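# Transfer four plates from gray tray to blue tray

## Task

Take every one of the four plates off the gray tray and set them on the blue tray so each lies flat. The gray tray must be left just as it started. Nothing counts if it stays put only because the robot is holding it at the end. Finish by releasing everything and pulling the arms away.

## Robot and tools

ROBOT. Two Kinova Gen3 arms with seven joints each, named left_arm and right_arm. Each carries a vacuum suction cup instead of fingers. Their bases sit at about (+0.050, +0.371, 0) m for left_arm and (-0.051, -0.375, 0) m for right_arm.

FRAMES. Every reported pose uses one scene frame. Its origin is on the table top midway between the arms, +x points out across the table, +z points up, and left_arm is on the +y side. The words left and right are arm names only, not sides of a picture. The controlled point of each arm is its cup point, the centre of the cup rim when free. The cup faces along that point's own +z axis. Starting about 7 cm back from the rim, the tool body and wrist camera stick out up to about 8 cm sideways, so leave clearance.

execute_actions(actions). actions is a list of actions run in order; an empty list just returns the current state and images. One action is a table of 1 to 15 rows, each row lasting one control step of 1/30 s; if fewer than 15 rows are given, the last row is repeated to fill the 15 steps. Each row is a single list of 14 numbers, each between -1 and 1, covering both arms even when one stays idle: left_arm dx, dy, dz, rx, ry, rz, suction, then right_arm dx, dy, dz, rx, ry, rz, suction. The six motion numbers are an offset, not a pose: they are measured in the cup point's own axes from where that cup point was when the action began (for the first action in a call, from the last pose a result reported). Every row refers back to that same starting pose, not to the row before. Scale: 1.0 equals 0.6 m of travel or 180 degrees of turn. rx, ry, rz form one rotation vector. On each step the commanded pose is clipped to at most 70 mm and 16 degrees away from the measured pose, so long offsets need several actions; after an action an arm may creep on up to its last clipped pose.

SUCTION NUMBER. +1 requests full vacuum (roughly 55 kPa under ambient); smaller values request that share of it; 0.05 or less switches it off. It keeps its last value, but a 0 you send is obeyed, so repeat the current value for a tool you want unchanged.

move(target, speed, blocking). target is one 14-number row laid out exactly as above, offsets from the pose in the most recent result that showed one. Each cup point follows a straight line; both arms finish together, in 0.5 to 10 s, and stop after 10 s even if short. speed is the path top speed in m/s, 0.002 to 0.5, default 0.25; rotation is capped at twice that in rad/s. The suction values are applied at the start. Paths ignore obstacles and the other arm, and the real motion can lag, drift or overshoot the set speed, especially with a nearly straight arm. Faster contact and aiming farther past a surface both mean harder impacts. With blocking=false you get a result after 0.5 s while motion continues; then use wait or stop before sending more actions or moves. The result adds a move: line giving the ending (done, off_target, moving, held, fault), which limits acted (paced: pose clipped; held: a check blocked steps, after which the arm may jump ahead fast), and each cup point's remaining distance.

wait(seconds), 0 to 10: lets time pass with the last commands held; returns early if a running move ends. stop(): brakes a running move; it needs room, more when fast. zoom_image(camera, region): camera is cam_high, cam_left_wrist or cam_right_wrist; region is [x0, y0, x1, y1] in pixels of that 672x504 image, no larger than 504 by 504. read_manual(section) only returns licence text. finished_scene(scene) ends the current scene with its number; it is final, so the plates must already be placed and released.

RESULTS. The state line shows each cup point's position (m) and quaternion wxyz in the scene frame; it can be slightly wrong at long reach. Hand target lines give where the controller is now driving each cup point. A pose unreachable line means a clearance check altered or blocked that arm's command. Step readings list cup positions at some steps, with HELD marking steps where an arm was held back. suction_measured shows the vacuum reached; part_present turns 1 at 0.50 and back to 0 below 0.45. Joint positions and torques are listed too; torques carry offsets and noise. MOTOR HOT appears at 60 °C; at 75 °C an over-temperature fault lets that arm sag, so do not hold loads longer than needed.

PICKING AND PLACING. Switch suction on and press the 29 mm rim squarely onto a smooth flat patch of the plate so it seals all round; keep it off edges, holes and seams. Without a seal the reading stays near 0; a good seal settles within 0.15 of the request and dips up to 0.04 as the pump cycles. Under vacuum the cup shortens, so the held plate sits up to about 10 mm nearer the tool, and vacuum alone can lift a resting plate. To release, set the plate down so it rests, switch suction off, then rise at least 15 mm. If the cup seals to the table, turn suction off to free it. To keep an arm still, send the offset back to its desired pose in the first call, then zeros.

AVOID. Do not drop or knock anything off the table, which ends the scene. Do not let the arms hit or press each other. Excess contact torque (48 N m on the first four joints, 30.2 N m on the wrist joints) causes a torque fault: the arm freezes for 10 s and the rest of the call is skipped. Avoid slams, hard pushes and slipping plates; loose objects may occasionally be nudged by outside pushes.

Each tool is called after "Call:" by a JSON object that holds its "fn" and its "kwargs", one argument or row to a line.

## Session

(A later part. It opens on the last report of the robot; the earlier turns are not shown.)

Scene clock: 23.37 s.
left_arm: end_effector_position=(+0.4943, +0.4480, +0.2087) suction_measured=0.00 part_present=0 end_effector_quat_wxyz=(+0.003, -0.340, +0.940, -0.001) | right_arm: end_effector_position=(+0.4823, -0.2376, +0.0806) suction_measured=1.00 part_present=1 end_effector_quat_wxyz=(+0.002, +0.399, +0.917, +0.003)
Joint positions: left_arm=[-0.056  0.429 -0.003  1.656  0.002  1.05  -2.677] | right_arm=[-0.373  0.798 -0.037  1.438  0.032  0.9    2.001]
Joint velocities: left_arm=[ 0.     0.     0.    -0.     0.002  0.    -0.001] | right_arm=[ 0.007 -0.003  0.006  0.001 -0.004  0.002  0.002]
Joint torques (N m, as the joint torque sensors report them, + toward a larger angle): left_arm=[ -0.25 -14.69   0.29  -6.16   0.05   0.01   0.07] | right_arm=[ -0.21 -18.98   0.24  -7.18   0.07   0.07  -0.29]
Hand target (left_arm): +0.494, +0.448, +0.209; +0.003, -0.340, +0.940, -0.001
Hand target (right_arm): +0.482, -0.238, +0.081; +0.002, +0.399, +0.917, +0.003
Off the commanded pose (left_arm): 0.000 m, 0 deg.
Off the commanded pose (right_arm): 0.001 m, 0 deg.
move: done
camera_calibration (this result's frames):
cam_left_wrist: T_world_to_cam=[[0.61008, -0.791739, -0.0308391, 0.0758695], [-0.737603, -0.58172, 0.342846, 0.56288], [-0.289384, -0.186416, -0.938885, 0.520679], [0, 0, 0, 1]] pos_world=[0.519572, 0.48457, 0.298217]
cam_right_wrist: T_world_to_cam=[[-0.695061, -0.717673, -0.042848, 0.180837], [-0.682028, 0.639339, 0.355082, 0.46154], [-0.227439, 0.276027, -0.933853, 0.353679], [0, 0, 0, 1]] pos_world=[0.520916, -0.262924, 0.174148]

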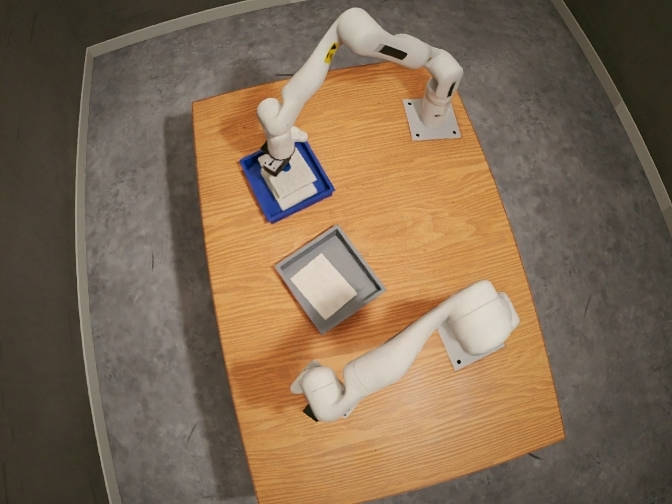

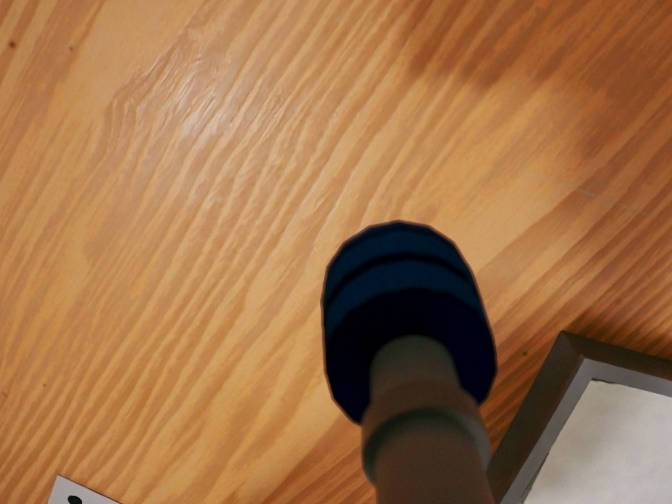

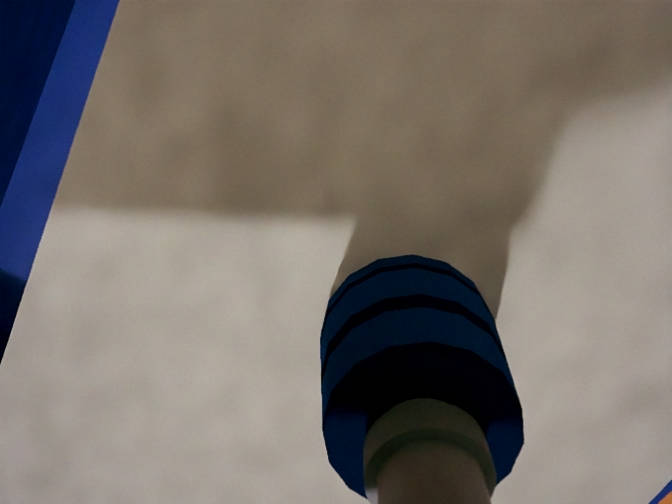

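Call:
{"fn": "move", "kwargs": {
  "target": [0,0,0,0,0,0,0,0.004,0.006,0.1125,0,0,0,1],
  "speed": 0.1
}}

Call:
{"fn": "execute_actions", "kwargs": {
  "actions": [
    [[0,0,0,0,0,0,0,0,0,0,0,0,0,0],[0,0,0,0,0,0,0,0,0,0,0,0,0,0],[0,0,0,0,0,0,0,0,0,0,0,0,0,0],[0,0,0,0,0,0,0,0,0,0,0,0,0,0],[0,0,0,0,0,0,0,0,0,0,0,0,0,0],[0,0,0,0,0,0,0,0,0,0,0,0,0,0],[0,0,0,0,0,0,0,0,0,-0.114,0,0,0,0]]
  ]
}}

Call:
{"fn": "move", "kwargs": {
  "target": [0,0,0,0,0,0,0,0.481,0.358,0,0,0,-0.065,0],
  "speed": 0.4
}}

Scene clock: 24.67 s.
left_arm: end_effector_position=(+0.4943, +0.4480, +0.2087) suction_measured=0.00 part_present=0 end_effector_quat_wxyz=(+0.003, -0.340, +0.940, -0.001) | right_arm: end_effector_position=(+0.4837, -0.2333, +0.0136) suction_measured=1.00 part_present=1 end_effector_quat_wxyz=(+0.002, +0.399, +0.917, +0.003)
Joint positions: left_arm=[-0.056  0.429 -0.003  1.656  0.002  1.05  -2.677] | right_arm=[-0.381  0.909 -0.035  1.462  0.037  0.764  1.99 ]
Joint velocities: left_arm=[ 0.    -0.    -0.    -0.     0.001  0.     0.002] | right_arm=[-0.001  0.002 -0.    -0.002  0.     0.002  0.   ]
Joint torques (N m, as the joint torque sensors report them, + toward a larger angle): left_arm=[ -0.26 -14.73   0.39  -5.96  -0.05   0.08  -0.01] | right_arm=[ -0.24 -18.83   0.09  -5.91   0.08  -0.15   0.08]
Hand target (left_arm): +0.494, +0.448, +0.209; +0.003, -0.340, +0.940, -0.001
Hand target (right_arm): +0.484, -0.233, +0.013; +0.002, +0.399, +0.917, +0.003
Off the commanded pose (left_arm): 0.000 m, 0 deg.
Off the commanded pose (right_arm): 0.000 m, 0 deg.
move: done
camera_calibration (this result's frames):
cam_left_wrist: T_world_to_cam=[[0.610081, -0.791739, -0.0308387, 0.0758688], [-0.737603, -0.58172, 0.342845, 0.56288], [-0.289384, -0.186417, -0.938886, 0.520679], [0, 0, 0, 1]] pos_world=[0.519572, 0.48457, 0.298217]
cam_right_wrist: T_world_to_cam=[[-0.695248, -0.717443, -0.0436467, 0.182288], [-0.682066, 0.639372, 0.354949, 0.483591], [-0.226749, 0.276548, -0.933866, 0.290024], [0, 0, 0, 1]] pos_world=[0.522339, -0.258619, 0.10715]

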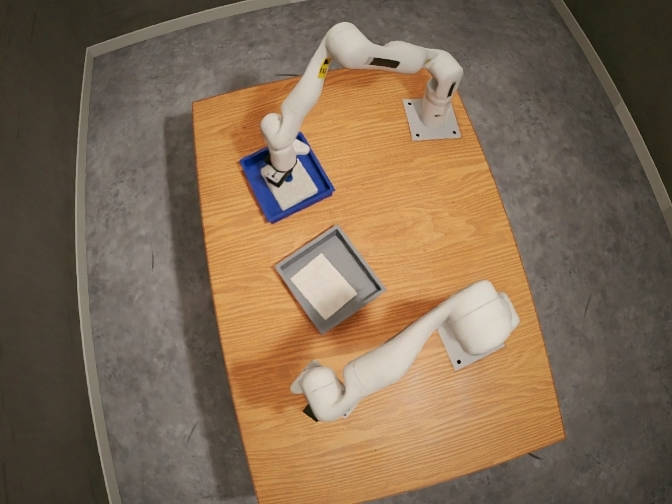

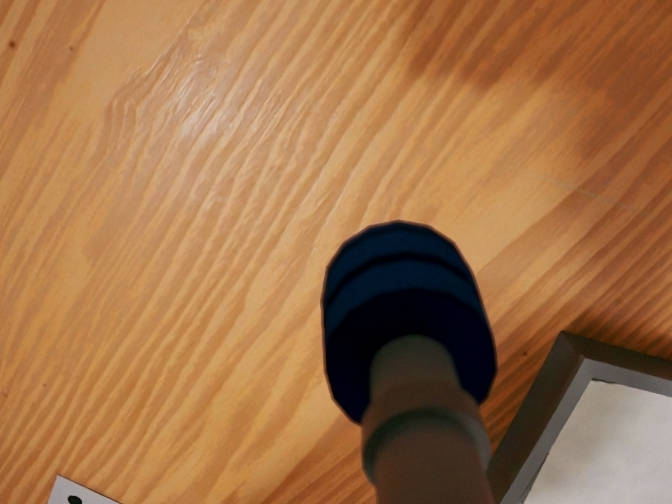

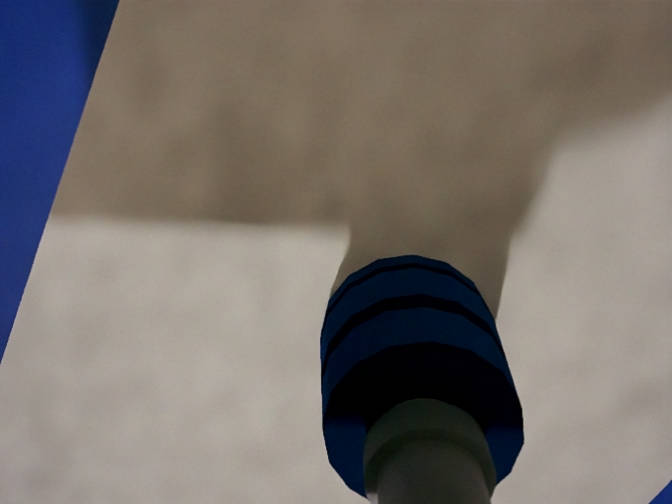

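Scene clock: 25.17 s.
left_arm: end_effector_position=(+0.4943, +0.4480, +0.2087) suction_measured=0.00 part_present=0 end_effector_quat_wxyz=(+0.003, -0.340, +0.940, -0.001) | right_arm: end_effector_position=(+0.4837, -0.2333, +0.0795) suction_measured=0.00 part_present=0 end_effector_quat_wxyz=(+0.002, +0.399, +0.917, +0.003)
Joint positions: left_arm=[-0.056  0.429 -0.003  1.656  0.002  1.05  -2.677] | right_arm=[-0.381  0.803 -0.035  1.429  0.03   0.902  1.995]
Joint velocities: left_arm=[ 0.    -0.001  0.     0.    -0.    -0.     0.001] | right_arm=[-0.    -0.046  0.002 -0.063 -0.006  0.18   0.005]
Joint torques (N m, as the joint torque sensors report them, + toward a larger angle): left_arm=[ -0.62 -14.69   0.37  -5.9   -0.01  -0.12   0.02] | right_arm=[ -0.17 -12.87  -0.4   -5.34   0.46   0.03  -0.02]
Hand target (left_arm): +0.494, +0.448, +0.209; +0.003, -0.340, +0.940, -0.001
Hand target (right_arm): +0.483, -0.233, +0.082; +0.002, +0.399, +0.917, +0.003
Off the commanded pose (left_arm): 0.000 m, 0 deg.
Off the commanded pose (right_arm): 0.002 m, 0 deg.
Step readings (end_effector_position):
0: left_arm (+0.4943, +0.4480, +0.2087) | right_arm (+0.4837, -0.2333, +0.0136)
1: left_arm (+0.4943, +0.4480, +0.2087) | right_arm (+0.4838, -0.2333, +0.0137)
2: left_arm (+0.4943, +0.4480, +0.2087) | right_arm (+0.4840, -0.2332, +0.0141)
4: left_arm (+0.4943, +0.4480, +0.2087) | right_arm (+0.4848, -0.2330, +0.0154)
8: left_arm (+0.4943, +0.4480, +0.2087) | right_arm (+0.4855, -0.2326, +0.0204)
15: end_effector_position above
camera_calibration (this result's frames):
cam_left_wrist: T_world_to_cam=[[0.61008, -0.791739, -0.0308383, 0.0758684], [-0.737604, -0.58172, 0.342845, 0.562881], [-0.289383, -0.186416, -0.938886, 0.520679], [0, 0, 0, 1]] pos_world=[0.519573, 0.48457, 0.298217]
cam_right_wrist: T_world_to_cam=[[-0.695131, -0.717565, -0.0435209, 0.184987], [-0.682169, 0.63932, 0.354846, 0.460213], [-0.226801, 0.276353, -0.933911, 0.351604], [0, 0, 0, 1]] pos_world=[0.522278, -0.25865, 0.173113]

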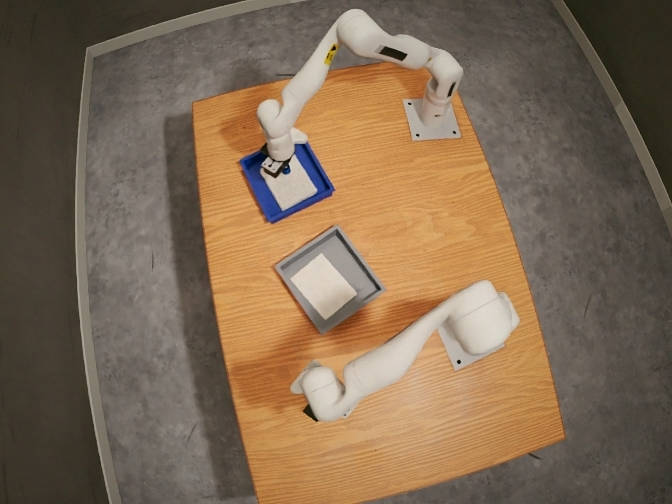

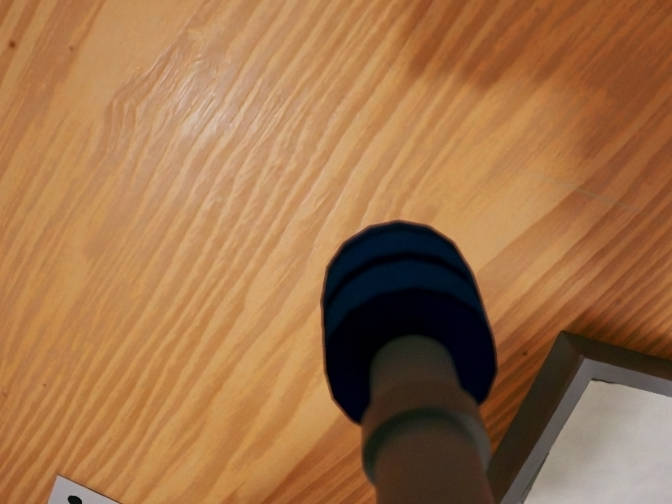

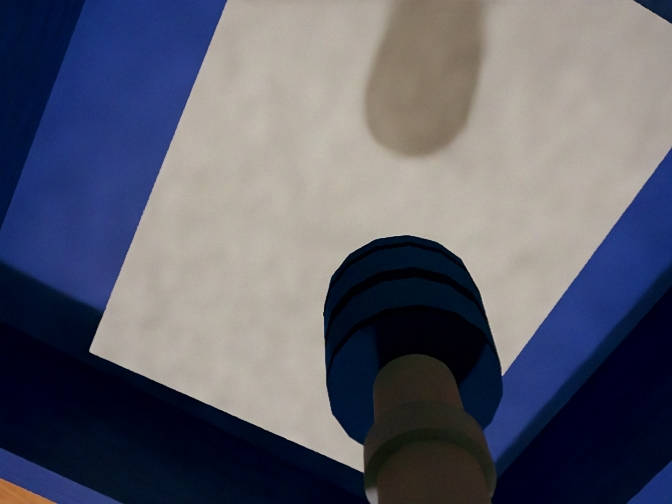

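Scene clock: 26.73 s.
left_arm: end_effector_position=(+0.4943, +0.4480, +0.2087) suction_measured=0.00 part_present=0 end_effector_quat_wxyz=(+0.003, -0.340, +0.940, -0.001) | right_arm: end_effector_position=(+0.4448, +0.1243, +0.0810) suction_measured=0.00 part_present=0 end_effector_quat_wxyz=(+0.001, +0.304, +0.953, +0.004)
Joint positions: left_arm=[-0.056  0.429 -0.003  1.656  0.002  1.05  -2.677] | right_arm=[-0.907  1.194 -0.06   0.551  0.056  1.39   1.682]
Joint velocities: left_arm=[ 0.     0.     0.    -0.     0.001 -0.    -0.001] | right_arm=[-0.003  0.017 -0.001 -0.012 -0.001  0.005  0.   ]
Joint torques (N m, as the joint torque sensors report them, + toward a larger angle): left_arm=[ -0.37 -14.55   0.39  -5.97  -0.07  -0.02   0.02] | right_arm=[ -0.02 -23.53   0.14  -8.31   0.15  -0.26   0.04]
Hand target (left_arm): +0.494, +0.448, +0.209; +0.003, -0.340, +0.940, -0.001
Hand target (right_arm): +0.445, +0.124, +0.080; +0.001, +0.304, +0.953, +0.003
Off the commanded pose (left_arm): 0.000 m, 0 deg.
Off the commanded pose (right_arm): 0.001 m, 0 deg.
move: done
camera_calibration (this result's frames):
cam_left_wrist: T_world_to_cam=[[0.61008, -0.791739, -0.030838, 0.0758681], [-0.737604, -0.58172, 0.342844, 0.562882], [-0.289382, -0.186416, -0.938886, 0.520678], [0, 0, 0, 1]] pos_world=[0.519574, 0.48457, 0.298216]
cam_right_wrist: T_world_to_cam=[[-0.536332, -0.842835, -0.0444558, 0.359591], [-0.796711, 0.48819, 0.356261, 0.274121], [-0.278566, 0.226493, -0.933328, 0.274542], [0, 0, 0, 1]] pos_world=[0.487733, 0.107071, 0.174565]

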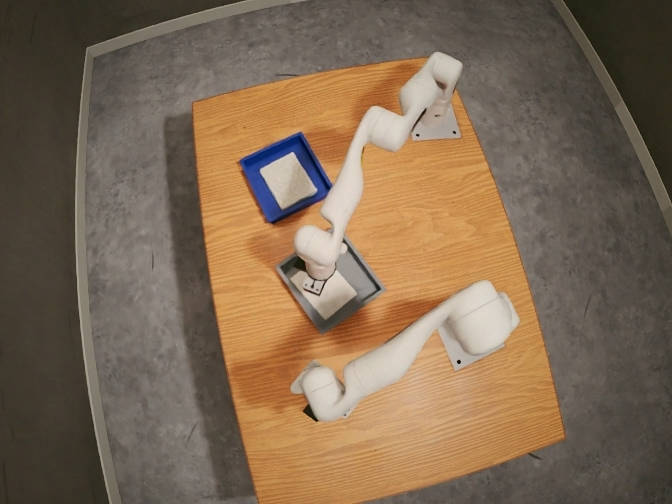

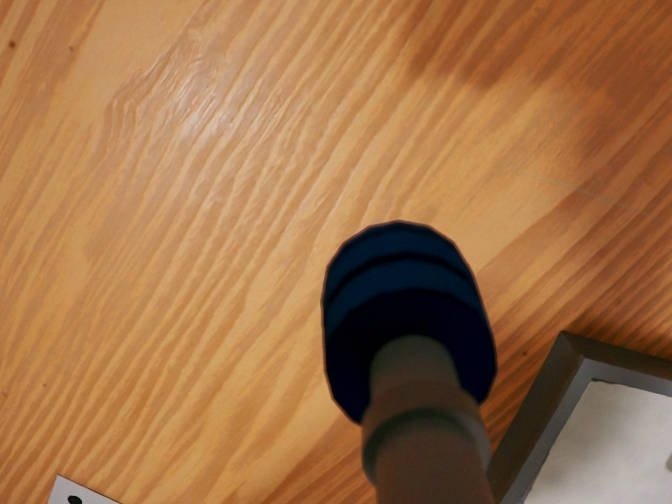

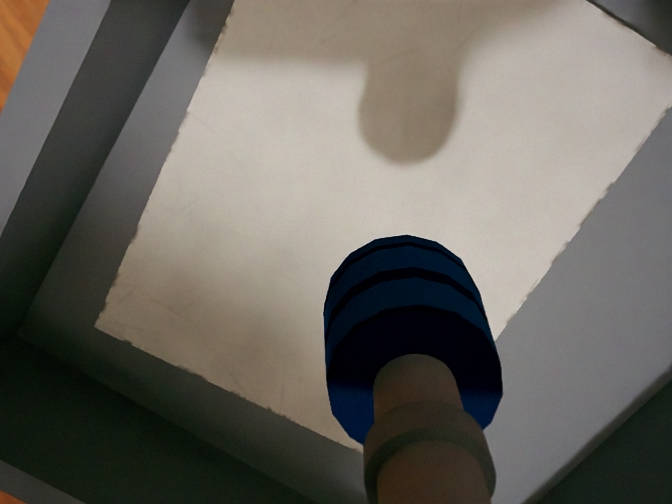

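Call:
{"fn": "move", "kwargs": {
  "target": [0,0,0,0,0,0,0,0,0.01,0.122,0,0,0,1],
  "speed": 0.11
}}

Call:
{"fn": "move", "kwargs": {
  "target": [0,0,0,0,0,0,0,0.008,-0.02,-0.124,0,0,0,1],
  "speed": 0.18
}}

Call:
{"fn": "move", "kwargs": {
  "target": [0,0,0,0,0,0,0,-0.41,-0.445,0,0,0,0.065,1],
  "speed": 0.35
}}

Scene clock: 28.33 s.
left_arm: end_effector_position=(+0.4943, +0.4480, +0.2087) suction_measured=0.00 part_present=0 end_effector_quat_wxyz=(+0.003, -0.340, +0.940, -0.001) | right_arm: end_effector_position=(+0.4483, +0.1291, +0.0072) suction_measured=0.55 part_present=1 end_effector_quat_wxyz=(+0.001, +0.304, +0.953, +0.003)
Joint positions: left_arm=[-0.056  0.429 -0.003  1.656  0.002  1.05  -2.677] | right_arm=[-0.908  1.297 -0.061  0.554  0.06   1.285  1.68 ]
Joint velocities: left_arm=[ 0.    -0.001 -0.     0.     0.    -0.     0.   ] | right_arm=[ 0.001 -0.001 -0.001 -0.003 -0.     0.001  0.001]
Joint torques (N m, as the joint torque sensors report them, + toward a larger angle): left_arm=[ -0.32 -14.45   0.34  -6.09  -0.07   0.08  -0.05] | right_arm=[ -0.15 -25.01   0.13  -8.85   0.08  -0.12   0.05]
Hand target (left_arm): +0.494, +0.448, +0.209; +0.003, -0.340, +0.940, -0.001
Hand target (right_arm): +0.449, +0.129, +0.008; +0.001, +0.304, +0.953, +0.004
Off the commanded pose (left_arm): 0.000 m, 0 deg.
Off the commanded pose (right_arm): 0.001 m, 0 deg.
move: done
camera_calibration (this result's frames):
cam_left_wrist: T_world_to_cam=[[0.61008, -0.791739, -0.0308377, 0.0758677], [-0.737604, -0.58172, 0.342844, 0.562883], [-0.289382, -0.186416, -0.938886, 0.520678], [0, 0, 0, 1]] pos_world=[0.519574, 0.484571, 0.298216]
cam_right_wrist: T_world_to_cam=[[-0.536575, -0.842743, -0.0432751, 0.362402], [-0.796263, 0.488669, 0.356605, 0.300627], [-0.279379, 0.225803, -0.933253, 0.205966], [0, 0, 0, 1]] pos_world=[0.491377, 0.111997, 0.100696]

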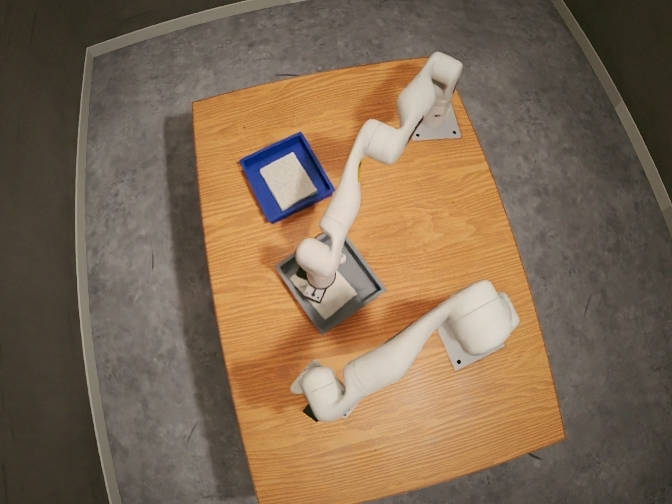

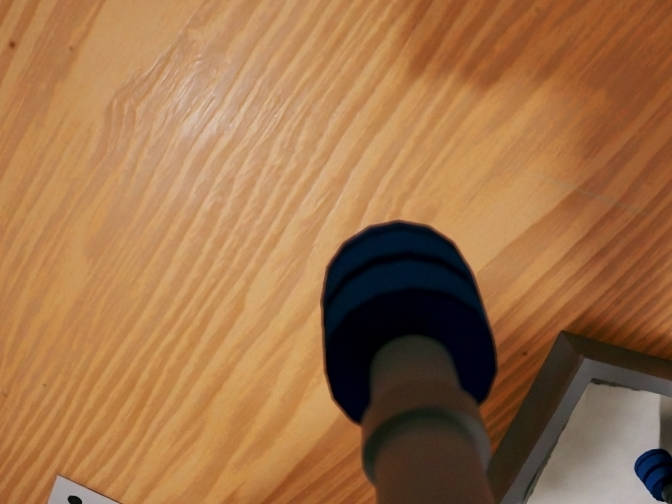

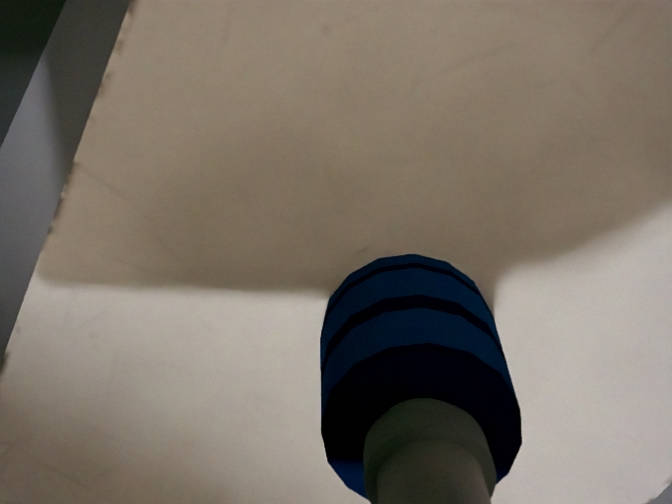

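Scene clock: 29.10 s.
left_arm: end_effector_position=(+0.4943, +0.4480, +0.2087) suction_measured=0.00 part_present=0 end_effector_quat_wxyz=(+0.003, -0.340, +0.940, -0.001) | right_arm: end_effector_position=(+0.4371, +0.1219, +0.0813) suction_measured=0.99 part_present=1 end_effector_quat_wxyz=(+0.001, +0.304, +0.953, +0.003)
Joint positions: left_arm=[-0.056  0.429 -0.003  1.656  0.002  1.05  -2.677] | right_arm=[-0.911  1.166 -0.062  0.613  0.057  1.358  1.674]
Joint velocities: left_arm=[-0.     0.     0.    -0.    -0.002  0.     0.   ] | right_arm=[-0.    -0.004 -0.     0.001  0.001 -0.    -0.   ]
Joint torques (N m, as the joint torque sensors report them, + toward a larger angle): left_arm=[ -0.47 -14.61   0.43  -5.87  -0.02  -0.11  -0.03] | right_arm=[ -0.19 -24.07  -0.01  -8.47   0.11   0.06   0.12]
Hand target (left_arm): +0.494, +0.448, +0.209; +0.003, -0.340, +0.940, -0.001
Hand target (right_arm): +0.437, +0.122, +0.082; +0.001, +0.304, +0.953, +0.003
Off the commanded pose (left_arm): 0.000 m, 0 deg.
Off the commanded pose (right_arm): 0.000 m, 0 deg.
move: done
camera_calibration (this result's frames):
cam_left_wrist: T_world_to_cam=[[0.61008, -0.791739, -0.0308375, 0.0758673], [-0.737604, -0.58172, 0.342843, 0.562884], [-0.289381, -0.186416, -0.938886, 0.520678], [0, 0, 0, 1]] pos_world=[0.519575, 0.484571, 0.298216]
cam_right_wrist: T_world_to_cam=[[-0.536296, -0.842939, -0.0429042, 0.353385], [-0.796373, 0.488522, 0.356562, 0.268852], [-0.2796, 0.22539, -0.933286, 0.273717], [0, 0, 0, 1]] pos_world=[0.480157, 0.104849, 0.174756]

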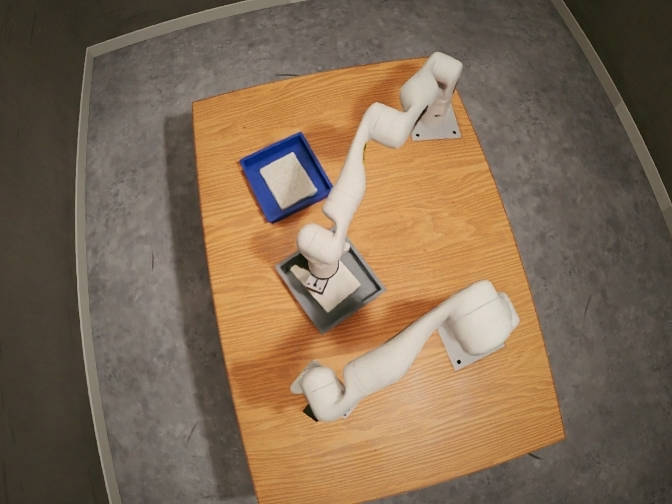

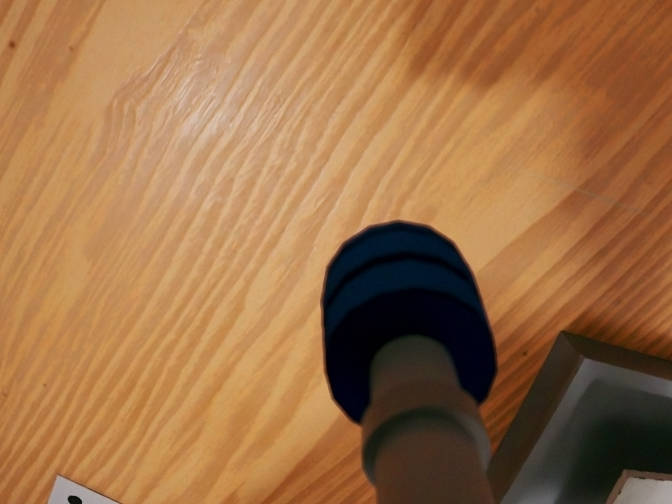

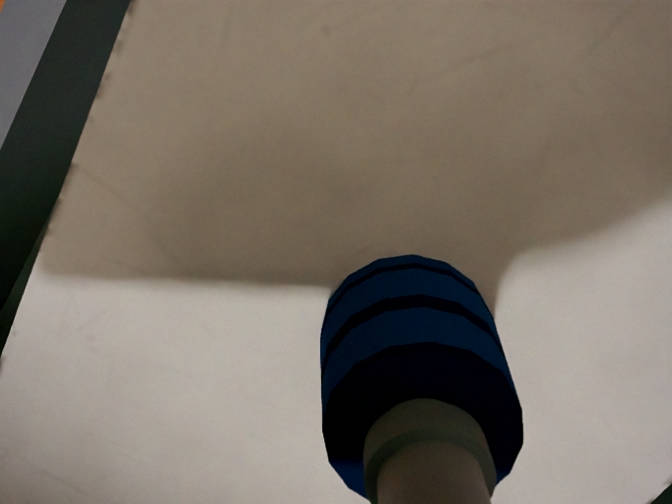

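Scene clock: 30.60 s.
left_arm: end_effector_position=(+0.4943, +0.4480, +0.2087) suction_measured=0.00 part_present=0 end_effector_quat_wxyz=(+0.003, -0.340, +0.940, -0.001) | right_arm: end_effector_position=(+0.4828, -0.2377, +0.0808) suction_measured=1.00 part_present=1 end_effector_quat_wxyz=(+0.002, +0.399, +0.917, +0.003)
Joint positions: left_arm=[-0.056  0.429 -0.003  1.656  0.002  1.05  -2.677] | right_arm=[-0.374  0.798 -0.035  1.436  0.031  0.901  2.003]
Joint velocities: left_arm=[-0. -0.  0. -0.  0. -0.  0.] | right_arm=[ 0.009 -0.003  0.006  0.    -0.005 -0.     0.004]
Joint torques (N m, as the joint torque sensors report them, + toward a larger angle): left_arm=[ -0.38 -14.53   0.43  -5.87  -0.12  -0.07   0.02] | right_arm=[ -0.37 -18.92  -0.48  -6.88   0.01   0.09  -0.32]
Hand target (left_arm): +0.494, +0.448, +0.209; +0.003, -0.340, +0.940, -0.001
Hand target (right_arm): +0.483, -0.238, +0.081; +0.002, +0.399, +0.917, +0.003
Off the commanded pose (left_arm): 0.000 m, 0 deg.
Off the commanded pose (right_arm): 0.001 m, 0 deg.
move: done
camera_calibration (this result's frames):
cam_left_wrist: T_world_to_cam=[[0.61008, -0.791739, -0.0308372, 0.0758669], [-0.737605, -0.58172, 0.342843, 0.562885], [-0.28938, -0.186416, -0.938887, 0.520677], [0, 0, 0, 1]] pos_world=[0.519576, 0.484571, 0.298216]
cam_right_wrist: T_world_to_cam=[[-0.694526, -0.718182, -0.0429923, 0.180794], [-0.68259, 0.638863, 0.354859, 0.46203], [-0.227387, 0.275805, -0.933931, 0.353937], [0, 0, 0, 1]] pos_world=[0.521423, -0.262948, 0.17437]

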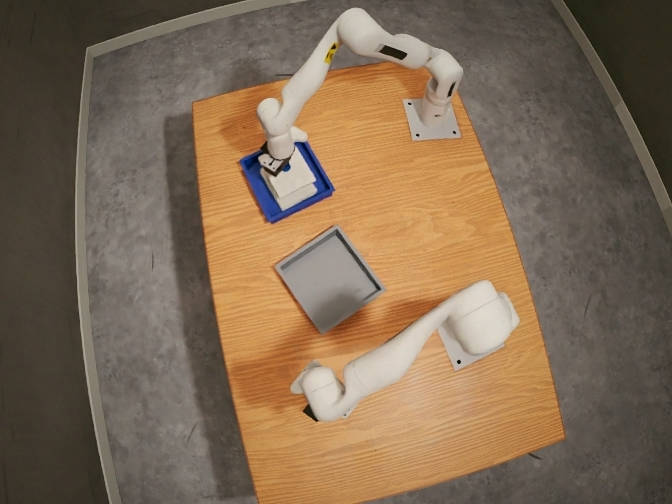

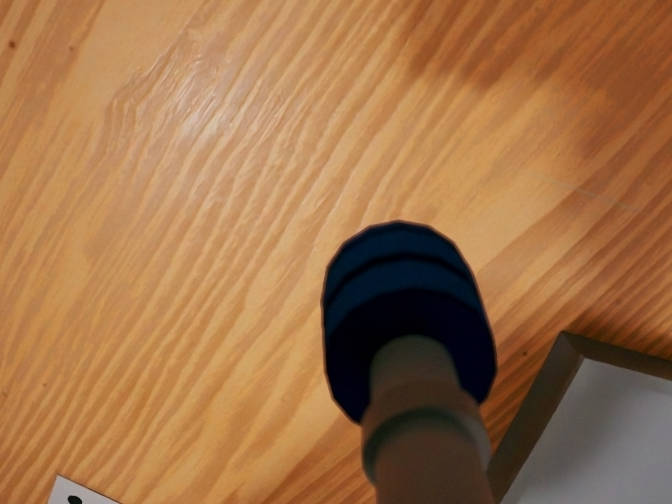

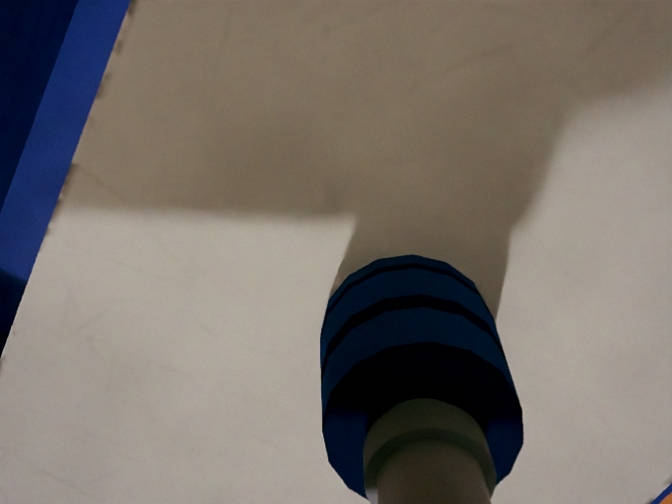

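Call:
{"fn": "move", "kwargs": {
  "target": [0,0,0,0,0,0,0,0.004,0.006,0.1028,0,0,0,1],
  "speed": 0.1
}}

Call:
{"fn": "execute_actions", "kwargs": {
  "actions": [
    [[0,0,0,0,0,0,0,0,0,0,0,0,0,0],[0,0,0,0,0,0,0,0,0,0,0,0,0,0],[0,0,0,0,0,0,0,0,0,0,0,0,0,0],[0,0,0,0,0,0,0,0,0,0,0,0,0,0],[0,0,0,0,0,0,0,0,0,0,0,0,0,0],[0,0,0,0,0,0,0,0,0,0,0,0,0,0],[0,0,0,0,0,0,0,0,0,-0.114,0,0,0,0]]
  ]
}}

Call:
{"fn": "move", "kwargs": {
  "target": [0,0,0,0,0,0,0,0,-0.36,-0.2,0,0,0,0],
  "speed": 0.4
}}

Scene clock: 31.87 s.
left_arm: end_effector_position=(+0.4943, +0.4480, +0.2087) suction_measured=0.00 part_present=0 end_effector_quat_wxyz=(+0.003, -0.340, +0.940, -0.001) | right_arm: end_effector_position=(+0.4843, -0.2333, +0.0197) suction_measured=1.00 part_present=1 end_effector_quat_wxyz=(+0.002, +0.399, +0.917, +0.003)
Joint positions: left_arm=[-0.056  0.429 -0.003  1.656  0.002  1.05  -2.677] | right_arm=[-0.381  0.899 -0.034  1.459  0.036  0.777  1.992]
Joint velocities: left_arm=[-0. -0. -0. -0.  0.  0.  0.] | right_arm=[-0.    -0.001  0.001 -0.001 -0.     0.001  0.   ]
Joint torques (N m, as the joint torque sensors report them, + toward a larger angle): left_arm=[ -0.38 -14.58   0.43  -5.97  -0.07   0.06  -0.02] | right_arm=[ -0.31 -18.79   0.1   -6.19   0.06  -0.02   0.  ]
Hand target (left_arm): +0.494, +0.448, +0.209; +0.003, -0.340, +0.940, -0.001
Hand target (right_arm): +0.484, -0.233, +0.019; +0.002, +0.399, +0.917, +0.003
Off the commanded pose (left_arm): 0.000 m, 0 deg.
Off the commanded pose (right_arm): 0.001 m, 0 deg.
move: done
camera_calibration (this result's frames):
cam_left_wrist: T_world_to_cam=[[0.610081, -0.791739, -0.0308368, 0.0758664], [-0.737605, -0.58172, 0.342842, 0.562886], [-0.28938, -0.186416, -0.938887, 0.520677], [0, 0, 0, 1]] pos_world=[0.519576, 0.484571, 0.298215]
cam_right_wrist: T_world_to_cam=[[-0.694688, -0.717969, -0.0439208, 0.182506], [-0.682701, 0.638869, 0.354636, 0.482005], [-0.226558, 0.276346, -0.933972, 0.295783], [0, 0, 0, 1]] pos_world=[0.522862, -0.258643, 0.113332]

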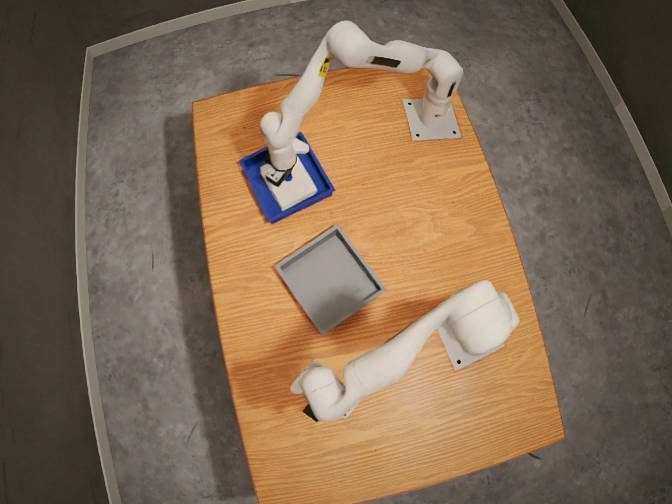

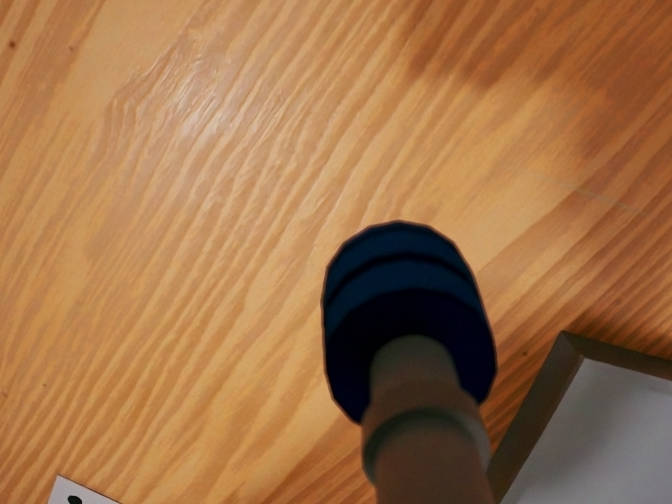

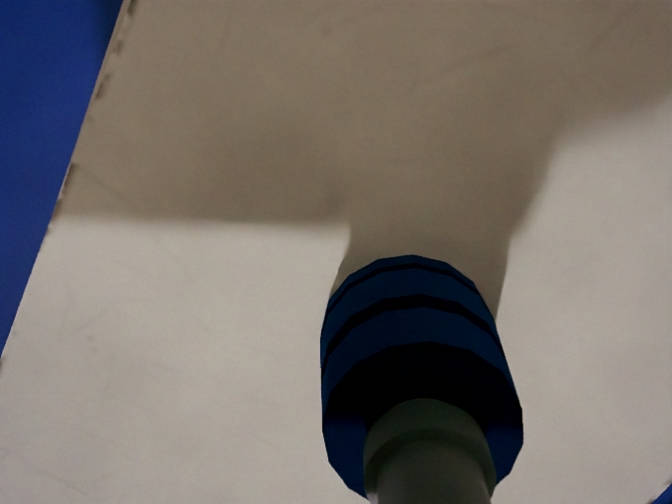

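Scene clock: 32.37 s.
left_arm: end_effector_position=(+0.4943, +0.4480, +0.2087) suction_measured=0.00 part_present=0 end_effector_quat_wxyz=(+0.003, -0.340, +0.940, -0.001) | right_arm: end_effector_position=(+0.4842, -0.2334, +0.0858) suction_measured=0.00 part_present=0 end_effector_quat_wxyz=(+0.002, +0.399, +0.917, +0.003)
Joint positions: left_arm=[-0.056  0.429 -0.003  1.656  0.002  1.05  -2.677] | right_arm=[-0.381  0.795 -0.034  1.423  0.029  0.917  1.997]
Joint velocities: left_arm=[-0.     0.    -0.     0.001  0.001 -0.    -0.001] | right_arm=[ 0.001 -0.041  0.002 -0.064 -0.003  0.171  0.004]
Joint torques (N m, as the joint torque sensors report them, + toward a larger angle): left_arm=[ -0.38 -14.58   0.48  -5.99  -0.16  -0.01   0.  ] | right_arm=[ -0.18 -13.09   0.01  -4.6    0.03  -0.03   0.05]
Hand target (left_arm): +0.494, +0.448, +0.209; +0.003, -0.340, +0.940, -0.001
Hand target (right_arm): +0.484, -0.233, +0.088; +0.002, +0.399, +0.917, +0.003
Off the commanded pose (left_arm): 0.000 m, 0 deg.
Off the commanded pose (right_arm): 0.002 m, 0 deg.
Step readings (end_effector_position):
0: left_arm (+0.4943, +0.4480, +0.2087) | right_arm (+0.4843, -0.2333, +0.0197)
1: left_arm (+0.4943, +0.4480, +0.2087) | right_arm (+0.4844, -0.2333, +0.0199)
2: left_arm (+0.4943, +0.4480, +0.2087) | right_arm (+0.4846, -0.2333, +0.0203)
4: left_arm (+0.4943, +0.4480, +0.2087) | right_arm (+0.4854, -0.2331, +0.0216)
8: left_arm (+0.4943, +0.4480, +0.2087) | right_arm (+0.4860, -0.2327, +0.0266)
15: end_effector_position above
camera_calibration (this result's frames):
cam_left_wrist: T_world_to_cam=[[0.61008, -0.791739, -0.0308364, 0.075866], [-0.737605, -0.58172, 0.342841, 0.562887], [-0.289379, -0.186416, -0.938887, 0.520677], [0, 0, 0, 1]] pos_world=[0.519577, 0.484571, 0.298215]
cam_right_wrist: T_world_to_cam=[[-0.694582, -0.718082, -0.0437552, 0.185194], [-0.682781, 0.638832, 0.354547, 0.458589], [-0.226642, 0.276137, -0.934014, 0.357457], [0, 0, 0, 1]] pos_world=[0.522763, -0.258684, 0.179382]

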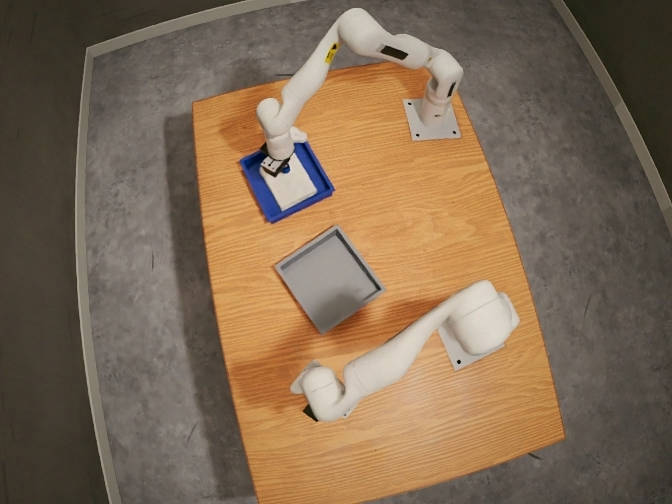

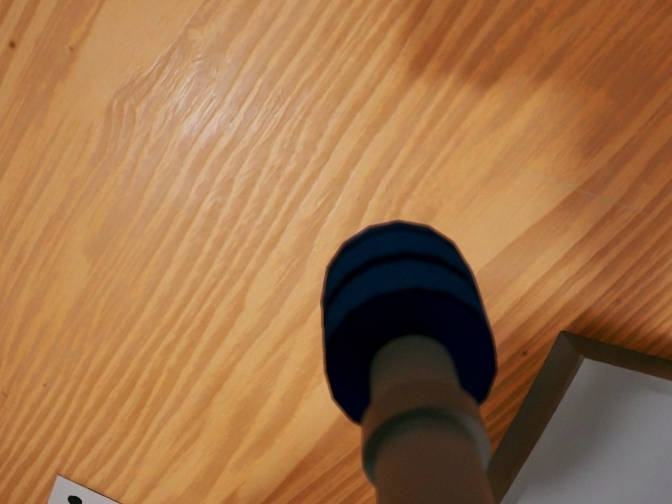

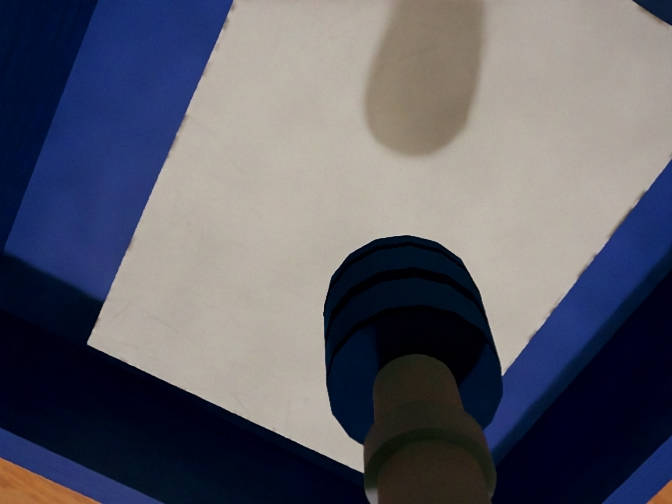

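Scene clock: 33.60 s.
left_arm: end_effector_position=(+0.4943, +0.4480, +0.2087) suction_measured=0.00 part_present=0 end_effector_quat_wxyz=(+0.003, -0.340, +0.940, -0.001) | right_arm: end_effector_position=(+0.3255, -0.3808, +0.2046) suction_measured=0.00 part_present=0 end_effector_quat_wxyz=(+0.003, +0.398, +0.917, +0.002)
Joint positions: left_arm=[-0.056  0.429 -0.003  1.656  0.002  1.05  -2.677] | right_arm=[-0.143  0.281 -0.005  1.902  0.001  0.952  2.272]
Joint velocities: left_arm=[-0.    -0.    -0.    -0.     0.     0.     0.002] | right_arm=[ 0.    -0.006  0.003  0.     0.001 -0.001 -0.   ]
Joint torques (N m, as the joint torque sensors report them, + toward a larger angle): left_arm=[ -0.57 -14.89   0.3   -5.95  -0.03  -0.09   0.04] | right_arm=[ -0.09 -10.77  -0.3   -6.93   0.23   0.05  -0.23]
Hand target (left_arm): +0.494, +0.448, +0.209; +0.003, -0.340, +0.940, -0.001
Hand target (right_arm): +0.326, -0.381, +0.205; +0.003, +0.398, +0.917, +0.002
Off the commanded pose (left_arm): 0.000 m, 0 deg.
Off the commanded pose (right_arm): 0.000 m, 0 deg.
move: done
camera_calibration (this result's frames):
cam_left_wrist: T_world_to_cam=[[0.61008, -0.791739, -0.0308359, 0.0758655], [-0.737606, -0.58172, 0.342841, 0.562888], [-0.289379, -0.186416, -0.938887, 0.520677], [0, 0, 0, 1]] pos_world=[0.519578, 0.484571, 0.298215]
cam_right_wrist: T_world_to_cam=[[-0.693841, -0.718895, -0.0421148, -0.0265692], [-0.683485, 0.638992, 0.352898, 0.402968], [-0.226786, 0.27364, -0.934713, 0.472403], [0, 0, 0, 1]] pos_world=[0.364122, -0.405862, 0.298235]

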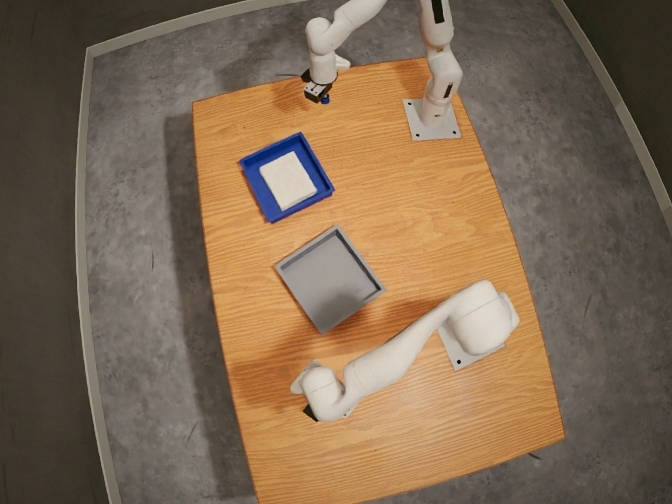

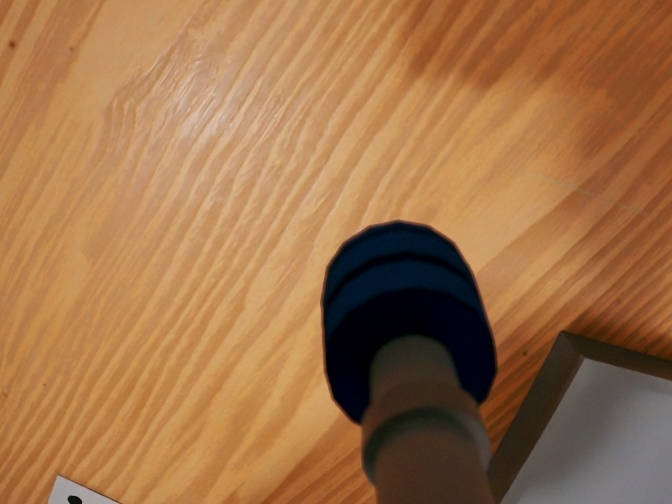

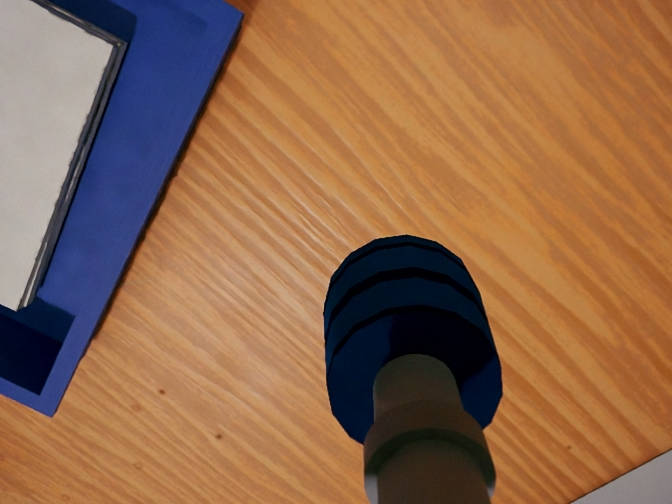

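Call:
{"fn": "finished_scene", "kwargs": {
  "scene": 2
}}

The scene is finished: the task was done.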